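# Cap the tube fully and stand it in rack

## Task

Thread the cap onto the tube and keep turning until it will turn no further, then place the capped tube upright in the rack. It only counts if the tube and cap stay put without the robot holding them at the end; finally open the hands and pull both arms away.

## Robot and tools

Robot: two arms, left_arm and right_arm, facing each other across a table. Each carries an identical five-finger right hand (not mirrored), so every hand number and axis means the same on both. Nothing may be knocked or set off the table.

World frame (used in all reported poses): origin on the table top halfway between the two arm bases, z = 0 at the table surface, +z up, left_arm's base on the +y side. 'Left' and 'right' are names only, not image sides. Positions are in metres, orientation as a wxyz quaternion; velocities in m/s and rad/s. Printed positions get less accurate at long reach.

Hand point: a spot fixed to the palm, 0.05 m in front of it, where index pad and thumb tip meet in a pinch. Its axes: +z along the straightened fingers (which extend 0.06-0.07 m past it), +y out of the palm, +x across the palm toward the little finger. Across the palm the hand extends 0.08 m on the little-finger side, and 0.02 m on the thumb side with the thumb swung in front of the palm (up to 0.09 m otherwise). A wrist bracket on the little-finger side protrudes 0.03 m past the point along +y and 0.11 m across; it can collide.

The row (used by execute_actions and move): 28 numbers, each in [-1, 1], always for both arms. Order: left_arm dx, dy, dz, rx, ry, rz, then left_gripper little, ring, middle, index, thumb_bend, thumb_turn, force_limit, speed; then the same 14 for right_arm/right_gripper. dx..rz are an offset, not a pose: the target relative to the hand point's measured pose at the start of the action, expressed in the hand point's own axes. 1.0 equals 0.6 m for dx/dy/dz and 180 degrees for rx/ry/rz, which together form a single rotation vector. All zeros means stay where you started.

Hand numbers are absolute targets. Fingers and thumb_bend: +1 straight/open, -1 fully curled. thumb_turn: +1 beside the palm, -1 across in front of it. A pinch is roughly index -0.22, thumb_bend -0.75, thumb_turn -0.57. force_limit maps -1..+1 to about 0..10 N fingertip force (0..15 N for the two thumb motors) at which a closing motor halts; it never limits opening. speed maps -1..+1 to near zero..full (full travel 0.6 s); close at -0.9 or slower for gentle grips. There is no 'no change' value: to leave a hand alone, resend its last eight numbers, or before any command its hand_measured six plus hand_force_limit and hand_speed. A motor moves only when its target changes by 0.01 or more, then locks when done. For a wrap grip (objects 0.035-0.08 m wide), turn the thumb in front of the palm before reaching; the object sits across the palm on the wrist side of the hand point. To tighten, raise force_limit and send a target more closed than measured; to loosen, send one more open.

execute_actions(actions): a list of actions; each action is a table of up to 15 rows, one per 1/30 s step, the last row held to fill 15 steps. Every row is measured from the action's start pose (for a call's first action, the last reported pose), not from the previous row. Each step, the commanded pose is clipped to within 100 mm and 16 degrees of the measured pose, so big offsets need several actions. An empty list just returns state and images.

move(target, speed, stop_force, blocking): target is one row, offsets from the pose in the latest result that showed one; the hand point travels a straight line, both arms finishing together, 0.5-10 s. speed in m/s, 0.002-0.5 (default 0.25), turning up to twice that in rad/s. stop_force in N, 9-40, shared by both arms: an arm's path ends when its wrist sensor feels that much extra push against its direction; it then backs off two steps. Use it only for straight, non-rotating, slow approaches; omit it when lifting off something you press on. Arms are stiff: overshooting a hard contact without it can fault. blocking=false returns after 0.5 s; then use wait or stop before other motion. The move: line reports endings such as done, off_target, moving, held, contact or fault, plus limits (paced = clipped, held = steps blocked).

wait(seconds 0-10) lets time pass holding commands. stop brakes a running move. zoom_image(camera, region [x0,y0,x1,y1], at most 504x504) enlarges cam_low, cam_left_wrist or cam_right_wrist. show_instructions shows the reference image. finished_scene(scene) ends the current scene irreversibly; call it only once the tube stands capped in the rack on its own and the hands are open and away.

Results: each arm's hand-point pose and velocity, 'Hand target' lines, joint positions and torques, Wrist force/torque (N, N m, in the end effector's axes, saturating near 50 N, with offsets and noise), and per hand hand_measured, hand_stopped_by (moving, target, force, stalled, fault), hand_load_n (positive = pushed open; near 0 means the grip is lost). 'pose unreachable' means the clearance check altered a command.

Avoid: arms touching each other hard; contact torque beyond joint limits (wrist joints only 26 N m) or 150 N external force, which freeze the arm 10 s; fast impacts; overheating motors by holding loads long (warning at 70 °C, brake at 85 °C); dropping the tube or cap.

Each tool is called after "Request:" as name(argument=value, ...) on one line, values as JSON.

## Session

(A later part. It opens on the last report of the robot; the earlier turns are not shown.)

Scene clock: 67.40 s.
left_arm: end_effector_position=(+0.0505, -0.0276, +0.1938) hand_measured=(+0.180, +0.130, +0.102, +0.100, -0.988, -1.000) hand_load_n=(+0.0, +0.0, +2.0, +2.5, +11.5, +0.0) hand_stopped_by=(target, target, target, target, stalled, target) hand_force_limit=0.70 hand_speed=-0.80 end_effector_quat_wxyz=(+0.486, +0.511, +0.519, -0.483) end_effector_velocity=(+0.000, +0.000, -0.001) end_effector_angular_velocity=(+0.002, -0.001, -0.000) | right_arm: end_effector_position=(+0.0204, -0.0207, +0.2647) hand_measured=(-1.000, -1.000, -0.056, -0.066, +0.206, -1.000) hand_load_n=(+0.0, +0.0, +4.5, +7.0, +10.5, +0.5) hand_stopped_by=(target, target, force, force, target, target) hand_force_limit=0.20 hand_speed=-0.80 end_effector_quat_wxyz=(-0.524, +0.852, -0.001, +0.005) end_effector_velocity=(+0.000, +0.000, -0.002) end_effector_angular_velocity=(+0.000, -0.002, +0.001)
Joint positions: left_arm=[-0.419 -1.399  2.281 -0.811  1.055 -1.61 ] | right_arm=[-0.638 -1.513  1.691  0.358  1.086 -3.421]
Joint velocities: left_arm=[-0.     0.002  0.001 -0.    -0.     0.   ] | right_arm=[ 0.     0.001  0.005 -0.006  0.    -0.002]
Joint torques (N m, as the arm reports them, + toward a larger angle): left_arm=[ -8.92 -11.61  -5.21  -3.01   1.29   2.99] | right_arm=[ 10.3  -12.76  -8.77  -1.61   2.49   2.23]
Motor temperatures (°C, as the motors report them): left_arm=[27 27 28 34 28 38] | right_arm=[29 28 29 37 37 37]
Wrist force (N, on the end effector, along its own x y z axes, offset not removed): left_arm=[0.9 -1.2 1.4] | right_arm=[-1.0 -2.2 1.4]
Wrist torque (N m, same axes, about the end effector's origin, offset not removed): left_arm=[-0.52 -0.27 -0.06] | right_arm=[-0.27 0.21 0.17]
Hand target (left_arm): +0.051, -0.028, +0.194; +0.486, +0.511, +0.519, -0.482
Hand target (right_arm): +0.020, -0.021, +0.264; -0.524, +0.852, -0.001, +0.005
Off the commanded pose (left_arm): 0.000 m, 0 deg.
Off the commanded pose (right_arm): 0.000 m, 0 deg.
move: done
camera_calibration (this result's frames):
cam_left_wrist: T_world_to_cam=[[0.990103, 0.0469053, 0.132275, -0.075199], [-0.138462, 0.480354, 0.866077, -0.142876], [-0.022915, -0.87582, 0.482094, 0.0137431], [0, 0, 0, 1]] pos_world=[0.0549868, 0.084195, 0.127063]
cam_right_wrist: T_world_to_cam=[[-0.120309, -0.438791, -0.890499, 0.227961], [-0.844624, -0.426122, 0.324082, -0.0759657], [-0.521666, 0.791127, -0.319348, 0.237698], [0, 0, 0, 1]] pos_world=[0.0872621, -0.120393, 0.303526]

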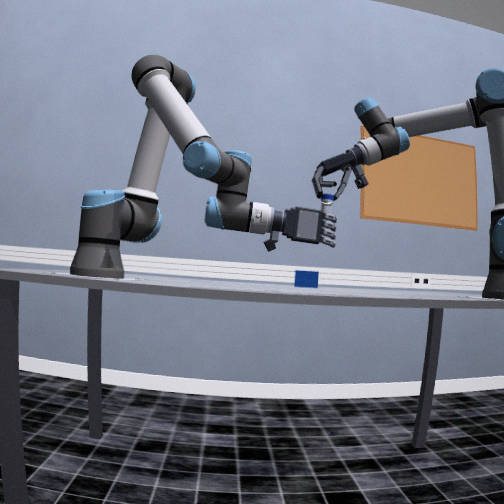

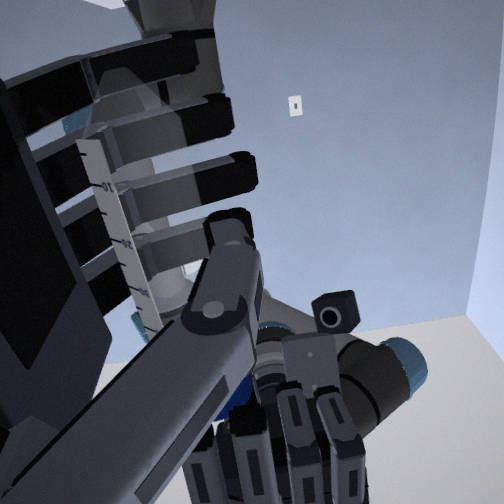

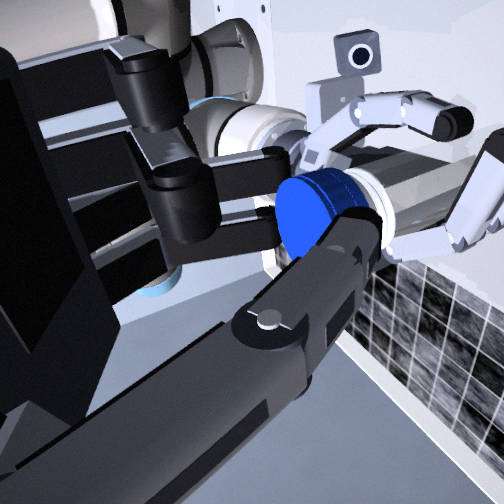

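Request:
move(target=[0,0,0,0,0,0,0.18,0.13,0.1,0.1,-1,-1,0.7,-0.8,0,0.0045,0.0023,0,0,0,-1,-1,-0.4,-0.4,0.2,-1,0.2,-0.8], speed=0.01)

Request:
zoom_image(camera="cam_low", region=[295,170,365,240])

Request:
move(target=[0,0,0,0,0,0,0.18,0.13,0.1,0.1,-1,-1,0.7,-0.8,0.014,-0.0046,0.01,0,0.223,0.113,-1,-1,-0.4,-0.4,0.2,-1,0.2,-0.8], speed=0.3)

Request:
zoom_image(camera="cam_low", region=[295,170,365,240])

Scene clock: 68.63 s.
left_arm: end_effector_position=(+0.0505, -0.0276, +0.1938) hand_measured=(+0.180, +0.130, +0.102, +0.100, -0.988, -1.000) hand_load_n=(+0.0, +0.0, +2.0, +2.5, +11.5, +0.0) hand_stopped_by=(target, target, target, target, stalled, target) hand_force_limit=0.70 hand_speed=-0.80 end_effector_quat_wxyz=(+0.486, +0.511, +0.519, -0.483) end_effector_velocity=(+0.000, -0.000, +0.001) end_effector_angular_velocity=(-0.002, +0.001, +0.000) | right_arm: end_effector_position=(+0.0204, -0.0207, +0.2618) hand_measured=(-1.000, -1.000, -0.056, -0.066, +0.206, -1.000) hand_load_n=(+0.0, +0.0, +4.5, +7.5, +10.5, +1.0) hand_stopped_by=(target, target, force, force, target, target) hand_force_limit=0.20 hand_speed=-0.80 end_effector_quat_wxyz=(-0.524, +0.852, -0.001, +0.005) end_effector_velocity=(+0.000, +0.000, -0.001) end_effector_angular_velocity=(+0.001, +0.000, -0.000)
Joint positions: left_arm=[-0.419 -1.399  2.281 -0.811  1.055 -1.61 ] | right_arm=[-0.638 -1.512  1.697  0.35   1.086 -3.421]
Joint velocities: left_arm=[ 0.    -0.002 -0.    -0.     0.    -0.001] | right_arm=[-0.     0.     0.003 -0.004 -0.     0.001]
Joint torques (N m, as the arm reports them, + toward a larger angle): left_arm=[ -7.68 -23.42 -11.36  -0.81   0.53   0.99] | right_arm=[ -2.53 -14.68  -7.57  -1.58   0.18   0.03]
Motor temperatures (°C, as the motors report them): left_arm=[27 27 28 34 28 38] | right_arm=[29 28 29 37 37 37]
Wrist force (N, on the end effector, along its own x y z axes, offset not removed): left_arm=[0.9 -0.9 2.6] | right_arm=[1.5 -2.1 -5.9]
Wrist torque (N m, same axes, about the end effector's origin, offset not removed): left_arm=[-0.67 -0.26 -0.09] | right_arm=[0.19 0.00 0.24]
Hand target (left_arm): +0.051, -0.028, +0.194; +0.486, +0.511, +0.519, -0.483
Hand target (right_arm): +0.020, -0.021, +0.262; -0.524, +0.852, -0.001, +0.005
Off the commanded pose (left_arm): 0.000 m, 0 deg.
Off the commanded pose (right_arm): 0.000 m, 0 deg.
move: done
camera_calibration (this result's frames):
cam_left_wrist: T_world_to_cam=[[0.990087, 0.0468885, 0.132401, -0.0752198], [-0.138566, 0.480275, 0.866104, -0.142831], [-0.0229786, -0.875864, 0.482011, 0.0138006], [0, 0, 0, 1]] pos_world=[0.0549997, 0.0842124, 0.127013]
cam_right_wrist: T_world_to_cam=[[-0.120332, -0.438811, -0.890486, 0.225377], [-0.844621, -0.426108, 0.32411, -0.0750292], [-0.521666, 0.791124, -0.319355, 0.236762], [0, 0, 0, 1]] pos_world=[0.0872596, -0.120381, 0.300624]

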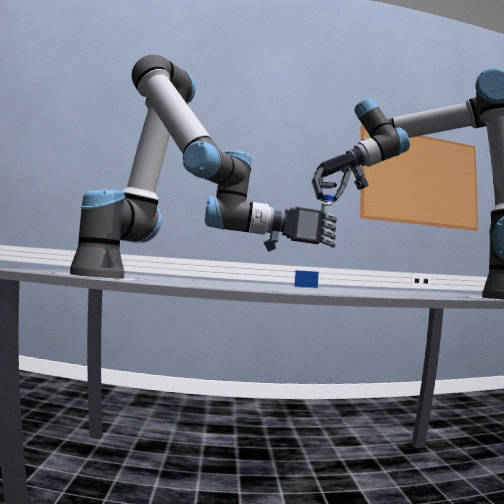

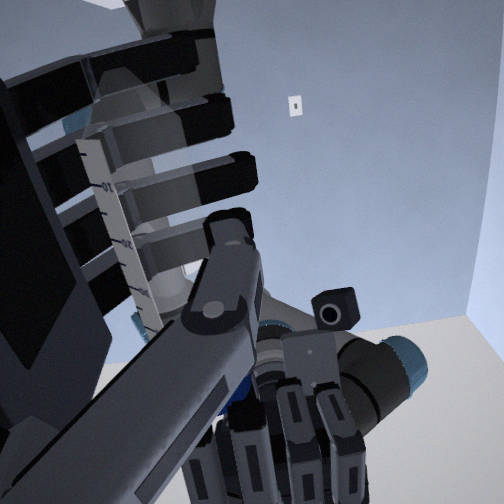

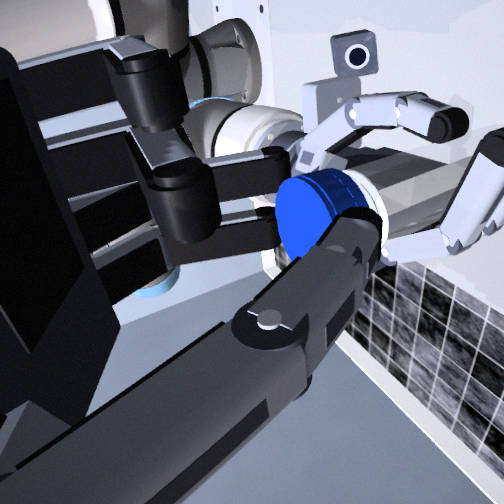

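Region (295, 170, 365, 240) of cam_low's 504x504 image, scaled by 7.200, with more detail than that image has.

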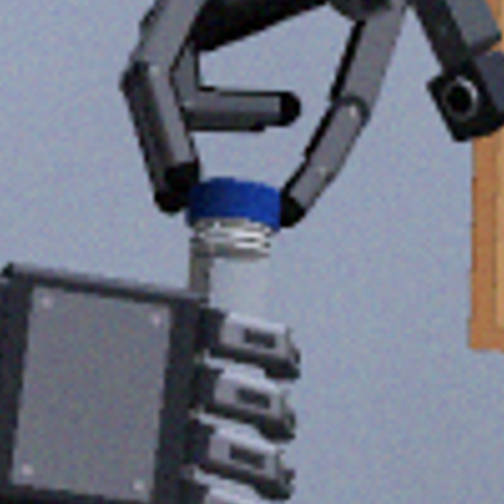

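Scene clock: 70.53 s.
left_arm: end_effector_position=(+0.0505, -0.0276, +0.1938) hand_measured=(+0.180, +0.130, +0.100, +0.100, -0.990, -1.000) hand_load_n=(+0.0, +1.0, +0.0, +0.0, +4.0, +0.5) hand_stopped_by=(target, target, target, target, stalled, target) hand_force_limit=0.70 hand_speed=-0.80 end_effector_quat_wxyz=(+0.486, +0.511, +0.519, -0.483) end_effector_velocity=(-0.000, +0.000, +0.000) end_effector_angular_velocity=(-0.000, +0.000, -0.001) | right_arm: end_effector_position=(+0.0286, -0.0141, +0.2616) hand_measured=(-1.000, -1.000, -0.056, -0.068, +0.200, -1.000) hand_load_n=(+0.0, +0.0, +0.0, +0.0, +0.5, -0.5) hand_stopped_by=(target, target, force, force, target, target) hand_force_limit=0.20 hand_speed=-0.80 end_effector_quat_wxyz=(+0.484, -0.785, +0.327, -0.205) end_effector_velocity=(+0.000, -0.000, -0.000) end_effector_angular_velocity=(-0.006, -0.001, -0.011)
Joint positions: left_arm=[-0.419 -1.399  2.281 -0.811  1.055 -1.61 ] | right_arm=[-0.254 -1.412  1.59   0.371  2.114 -2.841]
Joint velocities: left_arm=[-0.    -0.001  0.     0.     0.     0.   ] | right_arm=[ 0.005  0.007 -0.009  0.012  0.014  0.008]
Joint torques (N m, as the arm reports them, + toward a larger angle): left_arm=[ -8.02 -23.29 -10.15  -0.28   0.75   0.89] | right_arm=[  9.18 -17.25 -33.67   1.9    3.11   2.46]
Motor temperatures (°C, as the motors report them): left_arm=[27 27 28 34 28 38] | right_arm=[29 28 29 37 37 37]
Wrist force (N, on the end effector, along its own x y z axes, offset not removed): left_arm=[1.5 -1.5 0.8] | right_arm=[3.2 0.7 -3.4]
Wrist torque (N m, same axes, about the end effector's origin, offset not removed): left_arm=[-0.57 -0.43 -0.10] | right_arm=[0.36 -0.13 0.25]
Hand target (left_arm): +0.051, -0.028, +0.194; +0.486, +0.511, +0.519, -0.483
Hand target (right_arm): +0.029, -0.014, +0.262; -0.484, +0.785, -0.327, +0.205
Off the commanded pose (left_arm): 0.000 m, 0 deg.
Off the commanded pose (right_arm): 0.000 m, 0 deg.
move: done
camera_calibration (this result's frames):
cam_left_wrist: T_world_to_cam=[[0.990087, 0.0468884, 0.132401, -0.0752198], [-0.138566, 0.480275, 0.866104, -0.142831], [-0.0229787, -0.875864, 0.482011, 0.0138006], [0, 0, 0, 1]] pos_world=[0.0549997, 0.0842124, 0.127013]
cam_right_wrist: T_world_to_cam=[[-0.393757, -0.220584, -0.892355, 0.240499], [-0.8994, 0.292933, 0.324455, -0.0535686], [0.18983, 0.93034, -0.313737, 0.215971], [0, 0, 0, 1]] pos_world=[0.00552068, -0.132184, 0.299749]

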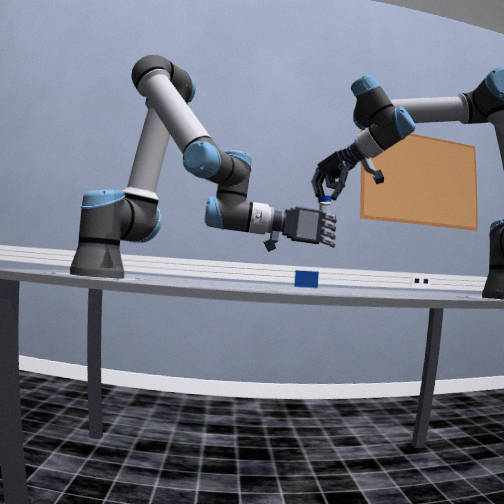

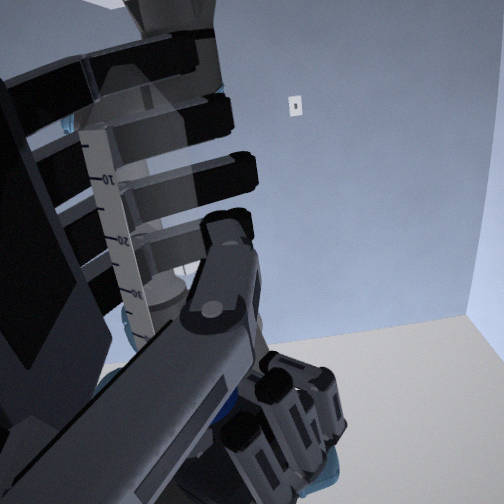

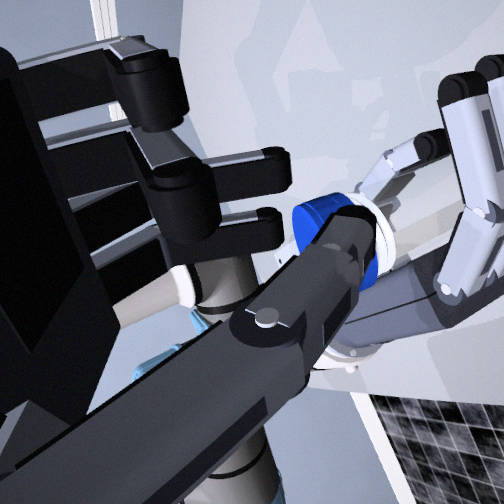

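Region (295, 170, 365, 240) of cam_low's 504x504 image, scaled by 7.200, with more detail than that image has.

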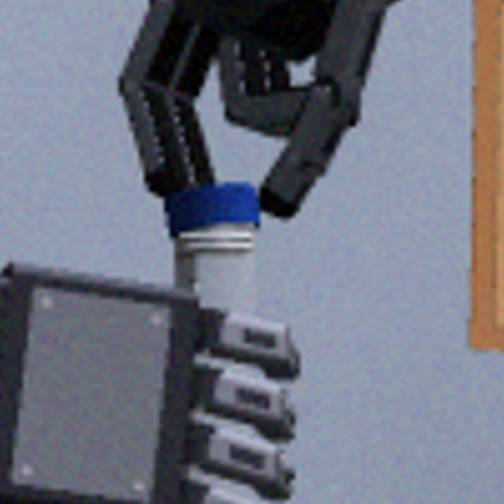

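Request:
execute_actions(actions=[[[0,0,0,0,0,0,0.18,0.13,0.07,0.1,-1,-1,0.7,-0.8,0,0,0,0,0,0,-1,-1,0.2,0.2,0.55,-1,0,0.3]]])

Request:
move(target=[0,0,0,0,0,0,0.18,0.13,0.07,0.1,-1,-1,0.7,-0.8,-0.006,0.012,-0.011,0,-0.223,-0.113,-1,-1,0.2,0.2,0.55,-1,0,0.3], speed=0.4)

Request:
zoom_image(camera="cam_low", region=[295,170,365,240])

Scene clock: 71.30 s.
left_arm: end_effector_position=(+0.0505, -0.0276, +0.1938) hand_measured=(+0.180, +0.130, +0.070, +0.100, -0.990, -1.000) hand_load_n=(+0.0, +0.0, +1.5, +0.0, +6.0, +1.5) hand_stopped_by=(target, target, target, target, stalled, target) hand_force_limit=0.70 hand_speed=-0.80 end_effector_quat_wxyz=(+0.486, +0.511, +0.519, -0.483) end_effector_velocity=(-0.000, -0.000, -0.001) end_effector_angular_velocity=(+0.001, -0.000, -0.000) | right_arm: end_effector_position=(+0.0286, -0.0141, +0.2616) hand_measured=(-1.000, -1.000, +0.200, +0.200, +0.550, -1.000) hand_load_n=(+0.0, +0.0, +0.0, +0.0, +0.0, +0.0) hand_stopped_by=(target, target, target, target, target, target) hand_force_limit=0.00 hand_speed=0.30 end_effector_quat_wxyz=(+0.484, -0.785, +0.327, -0.205) end_effector_velocity=(-0.000, -0.000, +0.000) end_effector_angular_velocity=(+0.001, +0.000, -0.000)
Joint positions: left_arm=[-0.419 -1.399  2.281 -0.811  1.055 -1.61 ] | right_arm=[-0.254 -1.412  1.59   0.371  2.114 -2.841]
Joint velocities: left_arm=[-0.     0.001  0.    -0.    -0.    -0.   ] | right_arm=[ 0.    -0.     0.    -0.     0.     0.001]
Joint torques (N m, as the arm reports them, + toward a larger angle): left_arm=[ -6.63 -22.31 -11.04  -0.44   0.96   0.89] | right_arm=[-10.13 -33.75  -7.83  -1.55  -1.97  -2.36]
Motor temperatures (°C, as the motors report them): left_arm=[27 27 28 34 28 38] | right_arm=[29 28 29 37 37 37]
Wrist force (N, on the end effector, along its own x y z axes, offset not removed): left_arm=[0.8 -1.0 0.9] | right_arm=[2.4 -2.1 -3.1]
Wrist torque (N m, same axes, about the end effector's origin, offset not removed): left_arm=[-0.43 -0.32 -0.05] | right_arm=[0.25 -0.15 -0.03]
Hand target (left_arm): +0.051, -0.028, +0.194; +0.486, +0.511, +0.519, -0.483
Hand target (right_arm): +0.029, -0.014, +0.262; -0.484, +0.785, -0.327, +0.205
Off the commanded pose (left_arm): 0.000 m, 0 deg.
Off the commanded pose (right_arm): 0.000 m, 0 deg.
camera_calibration (this result's frames):
cam_left_wrist: T_world_to_cam=[[0.990087, 0.0468885, 0.132401, -0.0752198], [-0.138566, 0.480275, 0.866104, -0.142831], [-0.0229786, -0.875864, 0.482011, 0.0138006], [0, 0, 0, 1]] pos_world=[0.0549997, 0.0842124, 0.127013]
cam_right_wrist: T_world_to_cam=[[-0.393766, -0.220617, -0.892343, 0.240477], [-0.899395, 0.292952, 0.32445, -0.0535683], [0.189835, 0.930326, -0.313776, 0.215967], [0, 0, 0, 1]] pos_world=[0.00551456, -0.132174, 0.299734]

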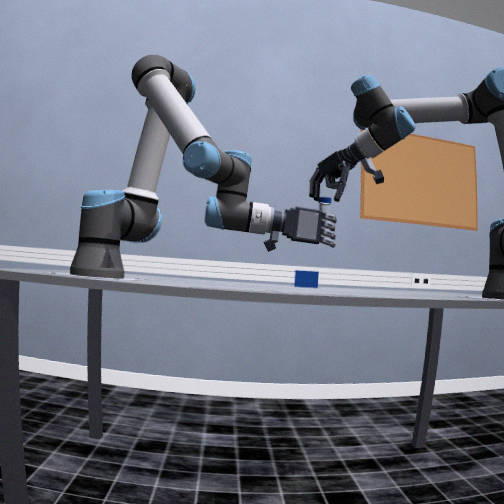

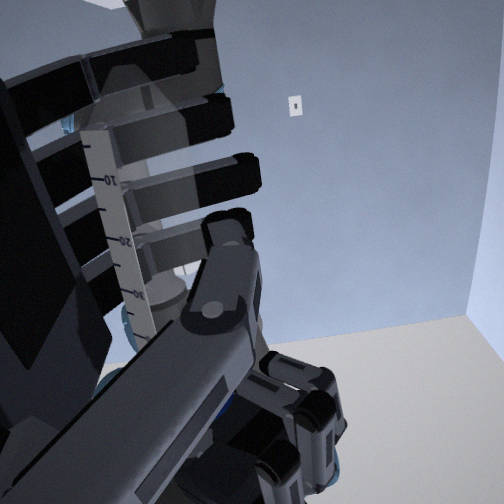

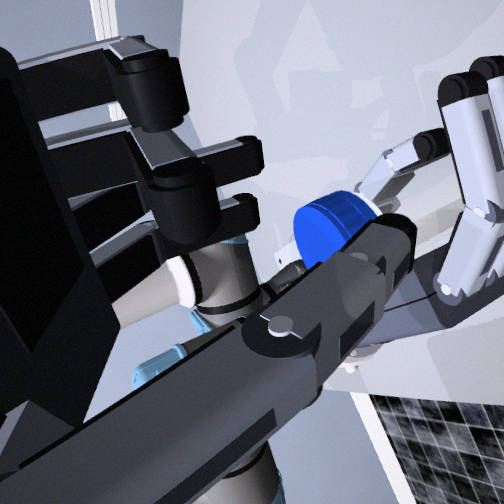

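Scene clock: 72.93 s.
left_arm: end_effector_position=(+0.0505, -0.0276, +0.1938) hand_measured=(+0.180, +0.130, +0.070, +0.100, -0.990, -1.000) hand_load_n=(+0.0, +0.0, +1.5, +0.0, +6.0, +1.5) hand_stopped_by=(target, target, target, target, stalled, target) hand_force_limit=0.70 hand_speed=-0.80 end_effector_quat_wxyz=(+0.486, +0.511, +0.519, -0.483) end_effector_velocity=(-0.000, -0.000, -0.000) end_effector_angular_velocity=(+0.000, -0.001, -0.000) | right_arm: end_effector_position=(+0.0198, -0.0180, +0.2581) hand_measured=(-1.000, -1.000, +0.200, +0.200, +0.550, -1.000) hand_load_n=(+0.0, +0.0, +0.0, +0.0, +0.0, +0.0) hand_stopped_by=(target, target, target, target, target, target) hand_force_limit=0.00 hand_speed=0.30 end_effector_quat_wxyz=(-0.524, +0.852, -0.001, +0.006) end_effector_velocity=(-0.000, +0.000, +0.000) end_effector_angular_velocity=(-0.002, +0.003, +0.013)
Joint positions: left_arm=[-0.419 -1.399  2.281 -0.811  1.055 -1.61 ] | right_arm=[-0.633 -1.505  1.699  0.339  1.091 -3.418]
Joint velocities: left_arm=[-0.     0.    -0.     0.    -0.     0.001] | right_arm=[-0.006  0.005 -0.006  0.008 -0.016 -0.009]
Joint torques (N m, as the arm reports them, + toward a larger angle): left_arm=[ -7.39 -22.75 -11.17  -0.37   0.76   0.78] | right_arm=[-10.13 -14.71 -33.     1.98  -2.98  -2.55]
Motor temperatures (°C, as the motors report them): left_arm=[27 27 28 34 28 38] | right_arm=[29 28 29 37 37 37]
Wrist force (N, on the end effector, along its own x y z axes, offset not removed): left_arm=[1.1 -0.2 2.6] | right_arm=[-4.3 0.6 -0.5]
Wrist torque (N m, same axes, about the end effector's origin, offset not removed): left_arm=[-0.43 -0.38 0.02] | right_arm=[0.34 1.01 -0.02]
Hand target (left_arm): +0.051, -0.028, +0.194; +0.486, +0.511, +0.519, -0.483
Hand target (right_arm): +0.020, -0.018, +0.258; -0.524, +0.852, -0.000, +0.005
Off the commanded pose (left_arm): 0.000 m, 0 deg.
Off the commanded pose (right_arm): 0.000 m, 0 deg.
move: done
camera_calibration (this result's frames):
cam_left_wrist: T_world_to_cam=[[0.990087, 0.0468884, 0.132401, -0.0752198], [-0.138566, 0.480275, 0.866104, -0.142831], [-0.0229789, -0.875864, 0.482011, 0.0138007], [0, 0, 0, 1]] pos_world=[0.0549997, 0.0842125, 0.127013]
cam_right_wrist: T_world_to_cam=[[-0.120165, -0.438176, -0.890821, 0.223323], [-0.844834, -0.426107, 0.323555, -0.0730613], [-0.52136, 0.791476, -0.318983, 0.233131], [0, 0, 0, 1]] pos_world=[0.0866561, -0.117795, 0.296945]

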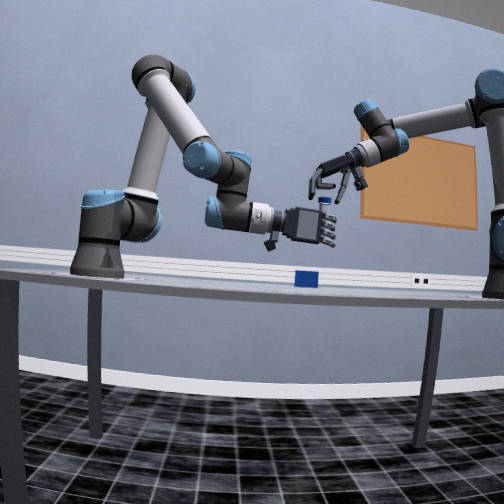

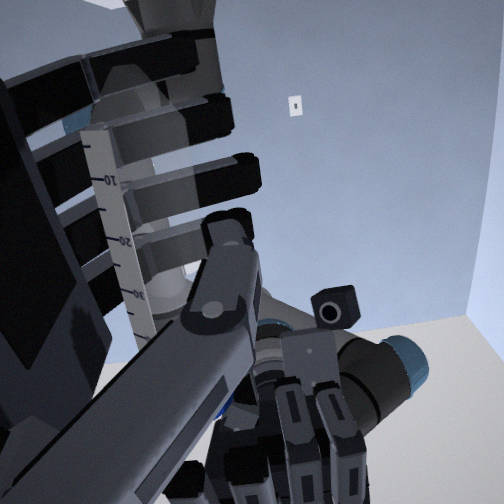

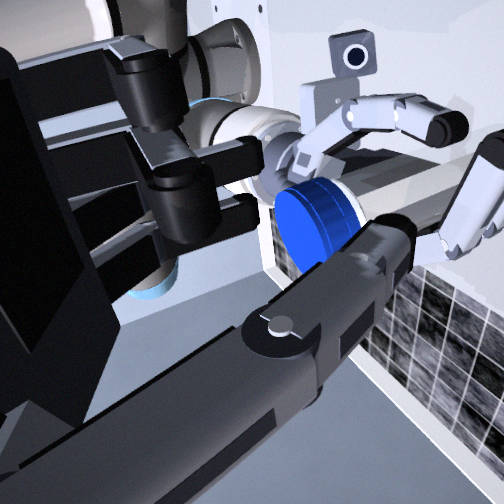

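Region (295, 170, 365, 240) of cam_low's 504x504 image, scaled by 7.200, with more detail than that image has.

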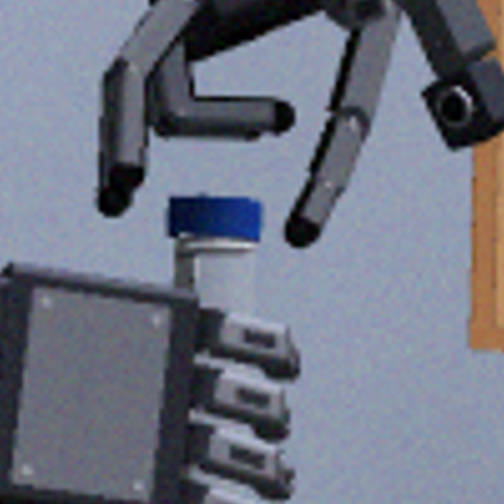

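Request:
execute_actions(actions=[[[0,0,0,0,0,0,0.18,0.13,0.07,0.1,-1,-1,0.7,-0.8,-0.009,0.0075,0.0038,0,0,0,-1,-1,0.15,0.15,0.3,-1,-0.8,0]],[[0,0,0,0,0,0,0.18,0.13,0.07,0.1,-1,-1,0.7,-0.8,0,0,0,0,0,0,-1,-1,0.03,0.03,0.1,-1,-0.8,-0.3]],[[0,0,0,0,0,0,0.18,0.13,0.07,0.1,-1,-1,0.7,-0.8,0,0,0,0,0,0,-1,-1,-0.4,-0.4,0.1,-1,0.1,-0.8]],[[0,0,0,0,0,0,0.18,0.13,0.07,0.1,-1,-1,0.7,-0.8,0,0,0,0,0,0,-1,-1,-0.4,-0.4,0.1,-1,0.1,-0.8]]])

Request:
move(target=[0,0,0,0,0,0,0.18,0.13,0.07,0.1,-1,-1,0.7,-0.8,0.005,0.0053,-0.0105,0,0,0,-1,-1,-0.4,-0.4,0.1,-1,0.1,-0.8], speed=0.015)

Request:
zoom_image(camera="cam_low", region=[295,170,365,240])

Scene clock: 75.30 s.
left_arm: end_effector_position=(+0.0505, -0.0276, +0.1938) hand_measured=(+0.180, +0.130, +0.070, +0.100, -0.990, -1.000) hand_load_n=(+0.0, +0.0, +1.0, +0.5, +6.0, +1.5) hand_stopped_by=(target, target, target, target, stalled, target) hand_force_limit=0.70 hand_speed=-0.80 end_effector_quat_wxyz=(+0.486, +0.511, +0.519, -0.483) end_effector_velocity=(-0.000, +0.000, -0.001) end_effector_angular_velocity=(+0.002, -0.001, +0.000) | right_arm: end_effector_position=(+0.0145, -0.0180, +0.2531) hand_measured=(-1.000, -1.000, -0.022, +0.000, +0.106, -1.000) hand_load_n=(+0.0, +0.0, +6.0, +4.0, +8.0, +0.5) hand_stopped_by=(target, target, force, force, target, target) hand_force_limit=0.10 hand_speed=-0.80 end_effector_quat_wxyz=(-0.524, +0.852, -0.001, +0.006) end_effector_velocity=(+0.000, -0.000, -0.000) end_effector_angular_velocity=(-0.001, +0.001, -0.002)
Joint positions: left_arm=[-0.419 -1.399  2.281 -0.811  1.055 -1.61 ] | right_arm=[-0.62  -1.506  1.713  0.323  1.101 -3.41 ]
Joint velocities: left_arm=[-0.     0.002  0.    -0.    -0.    -0.   ] | right_arm=[-0.     0.    -0.     0.001  0.002  0.001]
Joint torques (N m, as the arm reports them, + toward a larger angle): left_arm=[ -7.15 -23.38 -11.39  -0.28   0.98   1.05] | right_arm=[ -6.99 -27.29 -22.85   1.85  -2.2   -0.74]
Motor temperatures (°C, as the motors report them): left_arm=[27 27 28 34 28 38] | right_arm=[29 28 29 37 37 37]
Wrist force (N, on the end effector, along its own x y z axes, offset not removed): left_arm=[3.3 -3.9 3.0] | right_arm=[1.0 -5.0 -1.8]
Wrist torque (N m, same axes, about the end effector's origin, offset not removed): left_arm=[-0.75 -0.36 0.00] | right_arm=[-0.08 0.34 -0.11]
Hand target (left_arm): +0.051, -0.028, +0.194; +0.486, +0.511, +0.519, -0.483
Hand target (right_arm): +0.015, -0.018, +0.253; -0.524, +0.852, -0.001, +0.006
Off the commanded pose (left_arm): 0.000 m, 0 deg.
Off the commanded pose (right_arm): 0.000 m, 0 deg.
camera_calibration (this result's frames):
cam_left_wrist: T_world_to_cam=[[0.990087, 0.0468884, 0.132401, -0.0752197], [-0.138566, 0.480275, 0.866104, -0.142831], [-0.0229786, -0.875864, 0.482011, 0.0138006], [0, 0, 0, 1]] pos_world=[0.0549997, 0.0842124, 0.127013]
cam_right_wrist: T_world_to_cam=[[-0.120196, -0.438208, -0.890801, 0.218205], [-0.844817, -0.426104, 0.323604, -0.0759064], [-0.52138, 0.79146, -0.31899, 0.228721], [0, 0, 0, 1]] pos_world=[0.081351, -0.117748, 0.2919]

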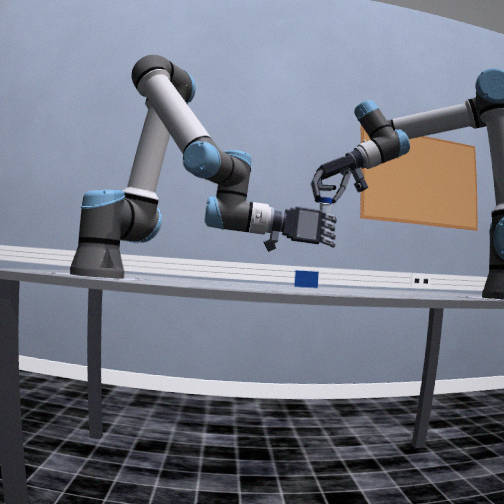

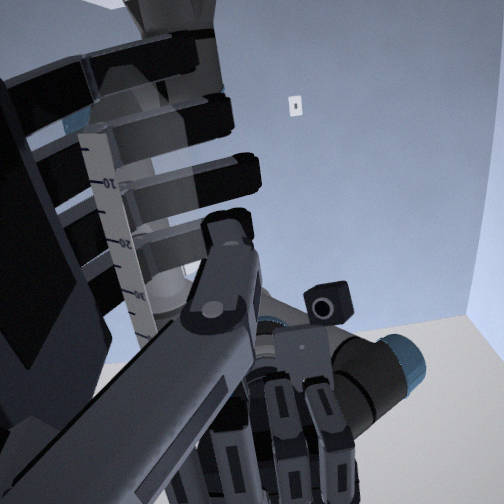

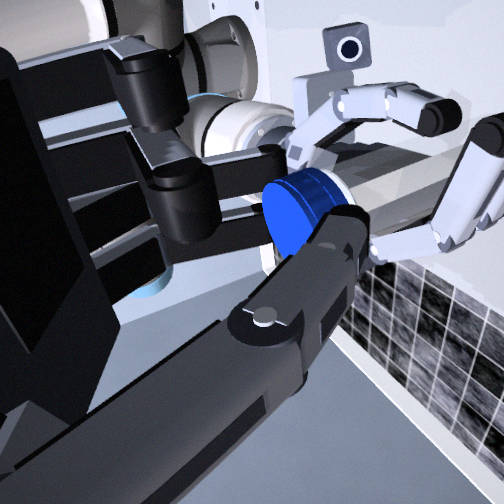

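Scene clock: 76.07 s.
left_arm: end_effector_position=(+0.0505, -0.0276, +0.1938) hand_measured=(+0.180, +0.130, +0.070, +0.100, -0.990, -1.000) hand_load_n=(+0.0, +0.0, +0.0, +2.0, +3.5, +0.0) hand_stopped_by=(target, target, target, target, stalled, target) hand_force_limit=0.70 hand_speed=-0.80 end_effector_quat_wxyz=(+0.486, +0.511, +0.519, -0.483) end_effector_velocity=(-0.000, +0.000, -0.001) end_effector_angular_velocity=(+0.001, +0.001, -0.001) | right_arm: end_effector_position=(+0.0174, -0.0248, +0.2531) hand_measured=(-1.000, -1.000, -0.022, +0.000, +0.106, -1.000) hand_load_n=(+0.0, +0.0, +6.0, +3.5, +7.5, +1.0) hand_stopped_by=(target, target, force, force, target, target) hand_force_limit=0.10 hand_speed=-0.80 end_effector_quat_wxyz=(-0.524, +0.852, -0.001, +0.006) end_effector_velocity=(+0.001, -0.002, -0.001) end_effector_angular_velocity=(-0.001, +0.001, +0.000)
Joint positions: left_arm=[-0.419 -1.399  2.281 -0.811  1.056 -1.61 ] | right_arm=[-0.637 -1.52   1.729  0.326  1.087 -3.42 ]
Joint velocities: left_arm=[-0.001  0.001  0.     0.     0.    -0.001] | right_arm=[-0.006 -0.004  0.005  0.001 -0.005 -0.004]
Joint torques (N m, as the arm reports them, + toward a larger angle): left_arm=[ -6.53 -23.34 -11.78  -0.46  -0.08   1.04] | right_arm=[ -9.04 -26.6   -4.78   3.57  -3.24  -2.3 ]
Motor temperatures (°C, as the motors report them): left_arm=[27 27 28 34 28 38] | right_arm=[29 28 29 37 37 37]
Wrist force (N, on the end effector, along its own x y z axes, offset not removed): left_arm=[6.0 -4.2 5.5] | right_arm=[5.3 -5.9 -1.3]
Wrist torque (N m, same axes, about the end effector's origin, offset not removed): left_arm=[-0.67 -0.40 0.21] | right_arm=[0.30 -0.38 0.18]
Hand target (left_arm): +0.051, -0.028, +0.194; +0.486, +0.511, +0.519, -0.483
Hand target (right_arm): +0.017, -0.025, +0.253; -0.524, +0.852, -0.001, +0.006
Off the commanded pose (left_arm): 0.000 m, 0 deg.
Off the commanded pose (right_arm): 0.000 m, 0 deg.
move: done
camera_calibration (this result's frames):
cam_left_wrist: T_world_to_cam=[[0.990088, 0.0468581, 0.132401, -0.0752132], [-0.138551, 0.480276, 0.866106, -0.142831], [-0.023005, -0.875865, 0.482007, 0.0138015], [0, 0, 0, 1]] pos_world=[0.0549957, 0.0842109, 0.127013]
cam_right_wrist: T_world_to_cam=[[-0.120182, -0.438229, -0.890793, 0.215568], [-0.844836, -0.426076, 0.323592, -0.0764258], [-0.521352, 0.791464, -0.319024, 0.235647], [0, 0, 0, 1]] pos_world=[0.0841951, -0.124601, 0.291934]

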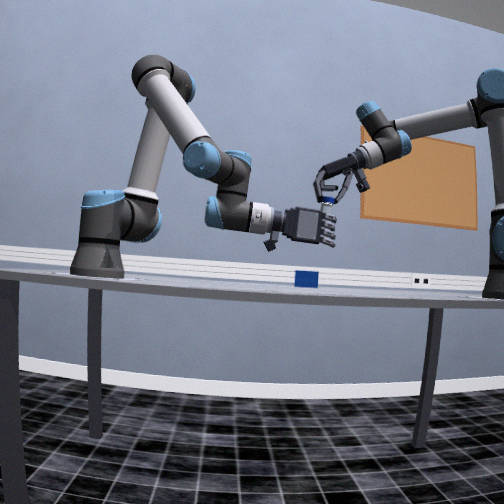

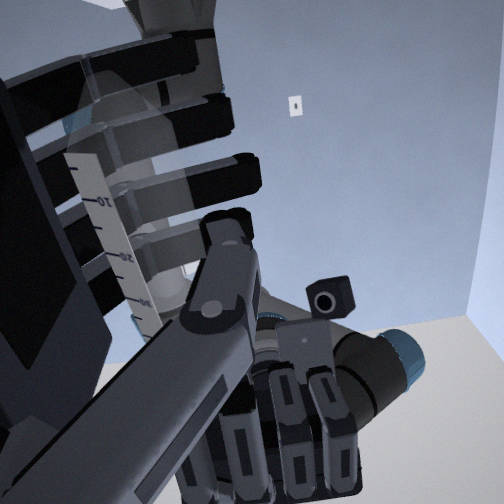

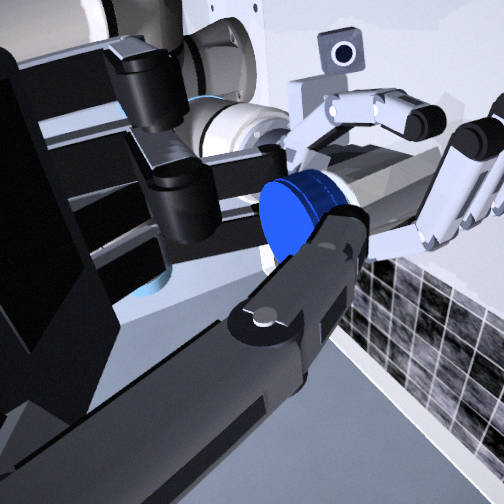

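Region (295, 170, 365, 240) of cam_low's 504x504 image, scaled by 7.200, with more detail than that image has.

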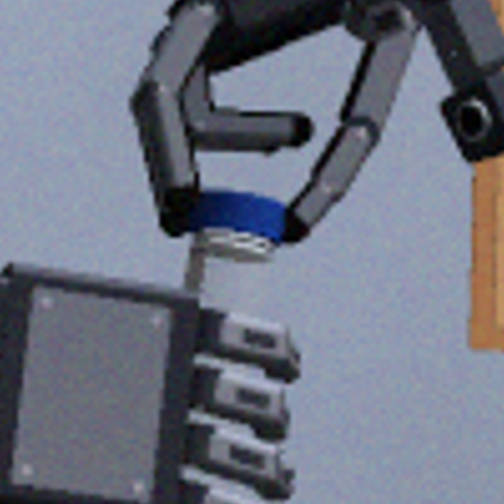

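Request:
execute_actions(actions=[[[0,0,0,0,0,0,0.18,0.13,0.07,0.1,-1,-1,0.7,-0.8,0,-0.003,0.0045,0,0,0,-1,-1,-0.4,-0.4,0.1,-1,0.1,-0.8]],[[0,0,0,0,0,0,0.18,0.08,0.01,0.04,-1,-1,0.7,-0.8,0,0,0,0,0,0,-1,-1,-0.4,-0.4,0.1,-1,0.1,-0.8]]])

Request:
move(target=[0,0,0,0,0,0,0.18,0.08,0.01,0.04,-1,-1,0.7,-0.8,0.012,-0.005,0.011,0,0.223,0.113,-1,-1,-0.4,-0.4,0.1,-1,0.1,-0.8], speed=0.2)

Request:
zoom_image(camera="cam_low", region=[295,170,365,240])

Scene clock: 77.33 s.
left_arm: end_effector_position=(+0.0505, -0.0276, +0.1938) hand_measured=(+0.180, +0.080, +0.010, +0.040, -0.990, -1.000) hand_load_n=(+0.0, +0.0, +0.5, +2.0, +7.5, +0.5) hand_stopped_by=(target, target, target, target, stalled, target) hand_force_limit=0.70 hand_speed=-0.80 end_effector_quat_wxyz=(+0.486, +0.511, +0.519, -0.483) end_effector_velocity=(-0.000, -0.000, -0.000) end_effector_angular_velocity=(+0.000, -0.001, -0.000) | right_arm: end_effector_position=(+0.0174, -0.0217, +0.2535) hand_measured=(-1.000, -1.000, -0.022, +0.000, +0.106, -1.000) hand_load_n=(+0.0, +0.0, +5.5, +3.0, +8.0, +0.5) hand_stopped_by=(target, target, force, force, target, target) hand_force_limit=0.10 hand_speed=-0.80 end_effector_quat_wxyz=(-0.524, +0.852, -0.001, +0.006) end_effector_velocity=(+0.000, -0.000, -0.001) end_effector_angular_velocity=(-0.001, +0.000, -0.000)
Joint positions: left_arm=[-0.419 -1.399  2.281 -0.811  1.056 -1.61 ] | right_arm=[-0.632 -1.513  1.72   0.326  1.091 -3.417]
Joint velocities: left_arm=[ 0.     0.001  0.    -0.     0.     0.001] | right_arm=[-0.001  0.001  0.     0.001 -0.    -0.001]
Joint torques (N m, as the arm reports them, + toward a larger angle): left_arm=[ -6.73 -22.7  -11.76  -0.56  -0.38   0.96] | right_arm=[  2.5  -19.55 -22.63   1.83   0.49   1.52]
Motor temperatures (°C, as the motors report them): left_arm=[27 27 28 34 28 38] | right_arm=[29 28 29 37 37 37]
Wrist force (N, on the end effector, along its own x y z axes, offset not removed): left_arm=[0.8 -5.0 1.7] | right_arm=[5.5 -2.8 -2.7]
Wrist torque (N m, same axes, about the end effector's origin, offset not removed): left_arm=[-0.67 -0.33 0.04] | right_arm=[-0.15 -0.04 0.30]
Hand target (left_arm): +0.051, -0.028, +0.194; +0.486, +0.511, +0.519, -0.483
Hand target (right_arm): +0.017, -0.022, +0.254; -0.524, +0.852, -0.001, +0.006
Off the commanded pose (left_arm): 0.000 m, 0 deg.
Off the commanded pose (right_arm): 0.000 m, 0 deg.
camera_calibration (this result's frames):
cam_left_wrist: T_world_to_cam=[[0.990088, 0.046858, 0.132401, -0.0752131], [-0.138551, 0.480276, 0.866106, -0.142831], [-0.0230051, -0.875865, 0.482007, 0.0138014], [0, 0, 0, 1]] pos_world=[0.0549956, 0.0842109, 0.127013]
cam_right_wrist: T_world_to_cam=[[-0.120182, -0.43821, -0.890802, 0.217317], [-0.844844, -0.426071, 0.323577, -0.0751666], [-0.52134, 0.791477, -0.319013, 0.233259], [0, 0, 0, 1]] pos_world=[0.0842205, -0.121415, 0.292321]

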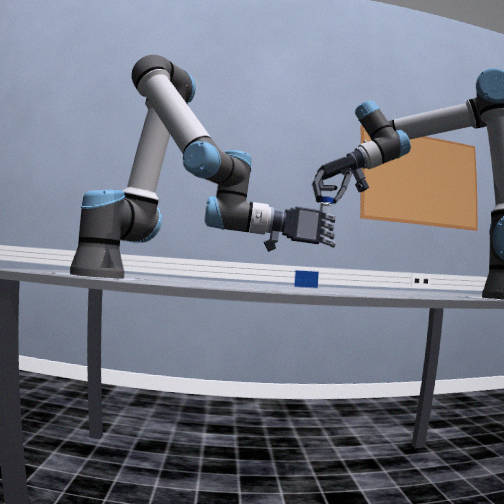

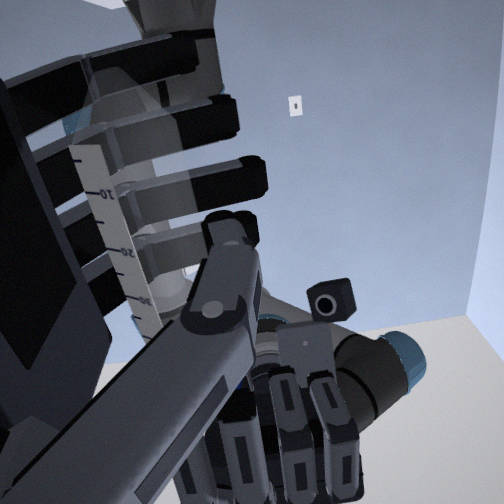

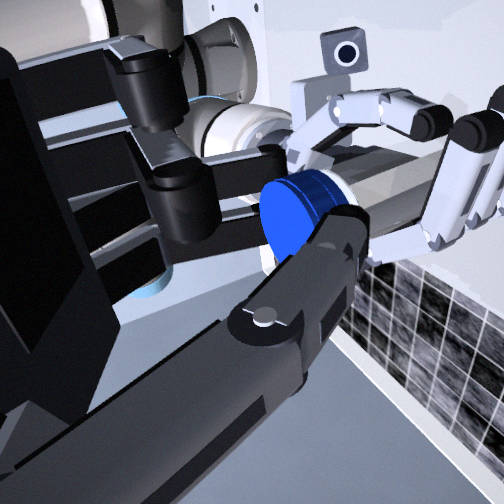

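Scene clock: 79.80 s.
left_arm: end_effector_position=(+0.0505, -0.0276, +0.1938) hand_measured=(+0.180, +0.080, +0.010, +0.040, -0.992, -1.000) hand_load_n=(+0.0, +0.0, +0.0, +0.0, +2.0, -1.0) hand_stopped_by=(target, target, target, target, stalled, target) hand_force_limit=0.70 hand_speed=-0.80 end_effector_quat_wxyz=(+0.486, +0.511, +0.519, -0.483) end_effector_velocity=(+0.001, -0.000, +0.000) end_effector_angular_velocity=(-0.001, -0.000, +0.001) | right_arm: end_effector_position=(+0.0245, -0.0145, +0.2533) hand_measured=(-1.000, -1.000, -0.022, +0.000, +0.106, -1.000) hand_load_n=(+0.0, +0.0, +5.0, +3.0, +7.5, +1.5) hand_stopped_by=(target, target, force, force, target, target) hand_force_limit=0.10 hand_speed=-0.80 end_effector_quat_wxyz=(+0.485, -0.785, +0.327, -0.205) end_effector_velocity=(+0.000, -0.000, -0.000) end_effector_angular_velocity=(-0.003, +0.001, -0.015)
Joint positions: left_arm=[-0.419 -1.399  2.281 -0.811  1.056 -1.61 ] | right_arm=[-0.244 -1.407  1.607  0.352  2.123 -2.835]
Joint velocities: left_arm=[ 0.001 -0.001 -0.    -0.     0.     0.001] | right_arm=[ 0.006  0.008 -0.009  0.012  0.018  0.014]
Joint torques (N m, as the arm reports them, + toward a larger angle): left_arm=[ -7.12 -22.67 -12.46  -0.42  -0.44   0.98] | right_arm=[  9.55 -17.26 -32.21   1.93   3.31   2.28]
Motor temperatures (°C, as the motors report them): left_arm=[27 27 28 34 28 38] | right_arm=[29 28 29 37 37 37]
Wrist force (N, on the end effector, along its own x y z axes, offset not removed): left_arm=[4.3 -0.3 1.4] | right_arm=[2.4 -2.3 -5.8]
Wrist torque (N m, same axes, about the end effector's origin, offset not removed): left_arm=[-0.55 -0.64 0.18] | right_arm=[-0.01 -0.10 0.03]
Hand target (left_arm): +0.051, -0.028, +0.194; +0.486, +0.511, +0.519, -0.483
Hand target (right_arm): +0.024, -0.014, +0.253; -0.484, +0.785, -0.327, +0.205
Off the commanded pose (left_arm): 0.000 m, 0 deg.
Off the commanded pose (right_arm): 0.000 m, 0 deg.
move: done
camera_calibration (this result's frames):
cam_left_wrist: T_world_to_cam=[[0.990088, 0.0468581, 0.132401, -0.0752132], [-0.138552, 0.480275, 0.866106, -0.142831], [-0.023005, -0.875865, 0.482007, 0.0138015], [0, 0, 0, 1]] pos_world=[0.0549957, 0.084211, 0.127013]
cam_right_wrist: T_world_to_cam=[[-0.393504, -0.220035, -0.892603, 0.231411], [-0.899481, 0.292786, 0.324362, -0.0545151], [0.189971, 0.930516, -0.31313, 0.214315], [0, 0, 0, 1]] pos_world=[0.00131223, -0.132544, 0.291349]

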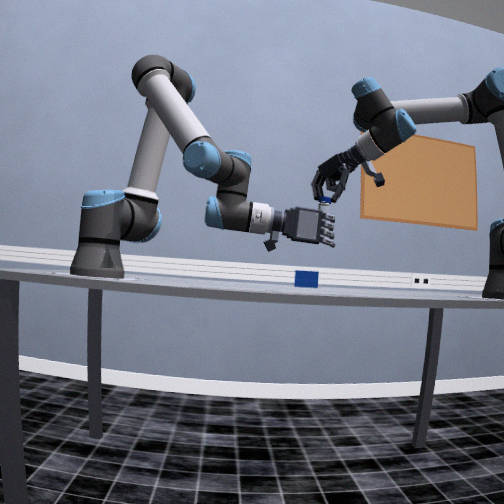

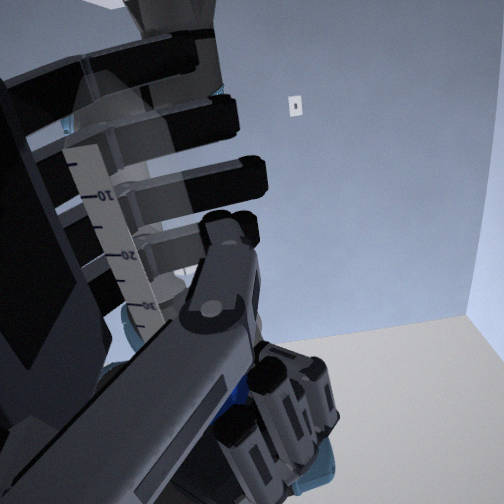

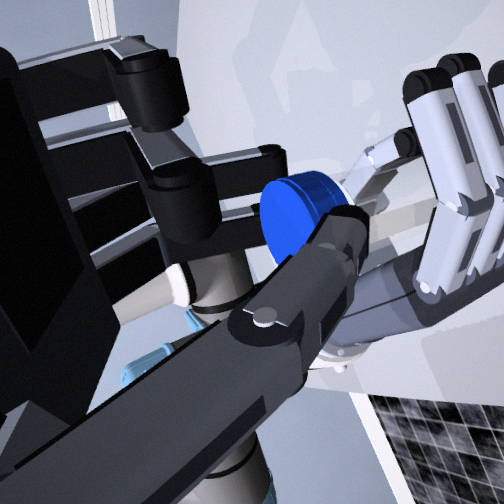

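Region (295, 170, 365, 240) of cam_low's 504x504 image, scaled by 7.200, with more detail than that image has.

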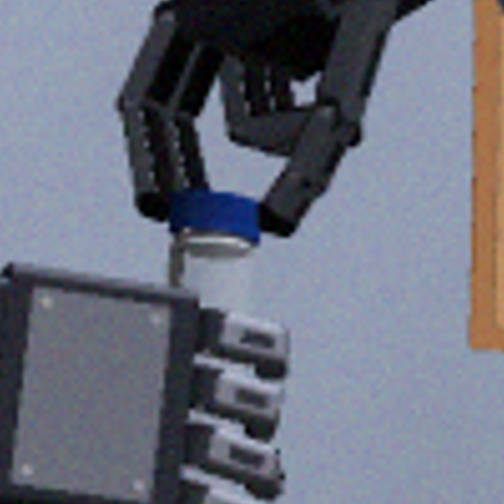

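Request:
move(target=[0,0,0,0,0,0,0.18,0.08,0.01,0.04,-1,-1,0.7,-0.8,0.006,0.0027,-0.0053,0,0,0,-1,-1,-0.4,-0.4,0.1,-1,0.1,-0.8], speed=0.015)

Request:
zoom_image(camera="cam_low", region=[295,170,365,240])

Scene clock: 80.70 s.
left_arm: end_effector_position=(+0.0505, -0.0276, +0.1938) hand_measured=(+0.180, +0.080, +0.010, +0.040, -0.994, -1.000) hand_load_n=(+0.0, +0.0, +0.0, +0.0, +0.0, +0.0) hand_stopped_by=(target, target, target, target, stalled, target) hand_force_limit=0.70 hand_speed=-0.80 end_effector_quat_wxyz=(+0.486, +0.511, +0.519, -0.483) end_effector_velocity=(-0.000, -0.000, -0.001) end_effector_angular_velocity=(+0.001, -0.001, -0.000) | right_arm: end_effector_position=(+0.0244, -0.0193, +0.2533) hand_measured=(-1.000, -1.000, -0.022, +0.000, +0.106, -1.000) hand_load_n=(+0.0, +0.0, +4.5, +3.5, +7.5, +1.0) hand_stopped_by=(target, target, force, force, target, target) hand_force_limit=0.10 hand_speed=-0.80 end_effector_quat_wxyz=(+0.485, -0.785, +0.327, -0.205) end_effector_velocity=(+0.000, -0.002, -0.000) end_effector_angular_velocity=(-0.001, -0.000, +0.000)
Joint positions: left_arm=[-0.419 -1.399  2.281 -0.811  1.056 -1.61 ] | right_arm=[-0.246 -1.419  1.621  0.35   2.121 -2.836]
Joint velocities: left_arm=[-0.     0.001 -0.    -0.    -0.    -0.   ] | right_arm=[-0.002 -0.006  0.007 -0.002 -0.001 -0.002]
Joint torques (N m, as the arm reports them, + toward a larger angle): left_arm=[ -7.78 -22.39 -11.68  -0.42  -0.41   1.02] | right_arm=[-11.08 -32.57  -7.02  -1.55  -1.99  -2.4 ]
Motor temperatures (°C, as the motors report them): left_arm=[27 27 28 34 28 38] | right_arm=[29 28 29 37 37 37]
Wrist force (N, on the end effector, along its own x y z axes, offset not removed): left_arm=[0.4 -1.0 1.1] | right_arm=[-1.6 -1.2 -1.9]
Wrist torque (N m, same axes, about the end effector's origin, offset not removed): left_arm=[-0.42 -0.23 -0.03] | right_arm=[-0.04 0.59 -0.30]
Hand target (left_arm): +0.051, -0.028, +0.194; +0.486, +0.511, +0.519, -0.483
Hand target (right_arm): +0.024, -0.020, +0.253; -0.485, +0.785, -0.327, +0.205
Off the commanded pose (left_arm): 0.000 m, 0 deg.
Off the commanded pose (right_arm): 0.000 m, 0 deg.
move: done
camera_calibration (this result's frames):
cam_left_wrist: T_world_to_cam=[[0.990088, 0.0468581, 0.132401, -0.0752131], [-0.138551, 0.480276, 0.866106, -0.142831], [-0.0230049, -0.875865, 0.482007, 0.0138014], [0, 0, 0, 1]] pos_world=[0.0549957, 0.0842109, 0.127013]
cam_right_wrist: T_world_to_cam=[[-0.393527, -0.220046, -0.89259, 0.230327], [-0.899457, 0.292868, 0.324355, -0.0531053], [0.190038, 0.930488, -0.313173, 0.218813], [0, 0, 0, 1]] pos_world=[0.00129097, -0.137368, 0.291339]

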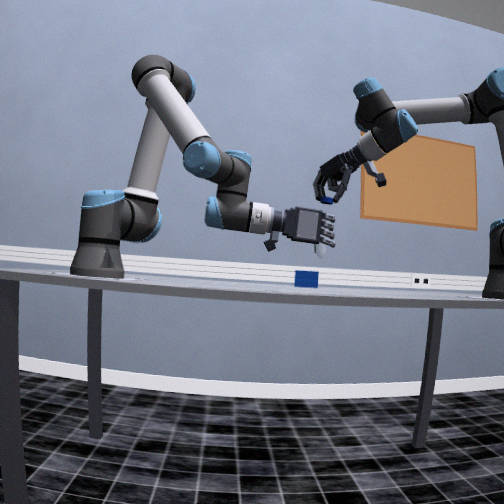

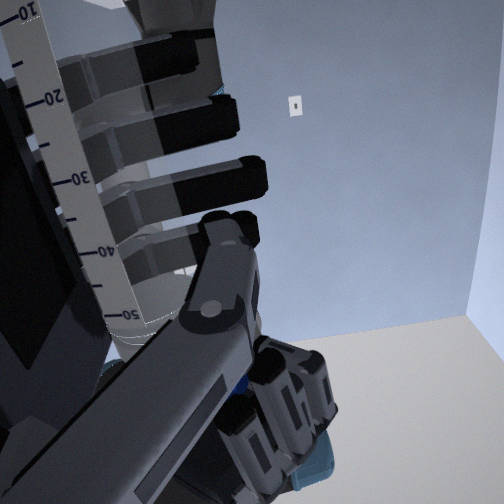

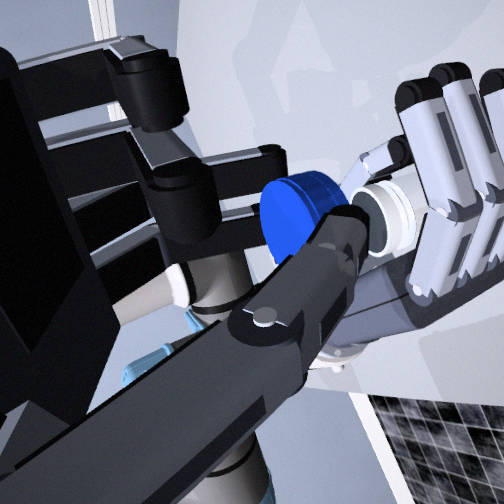

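Region (295, 170, 365, 240) of cam_low's 504x504 image, scaled by 7.200, with more detail than that image has.

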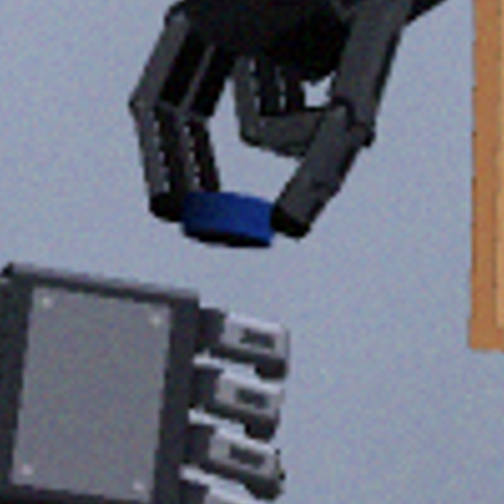

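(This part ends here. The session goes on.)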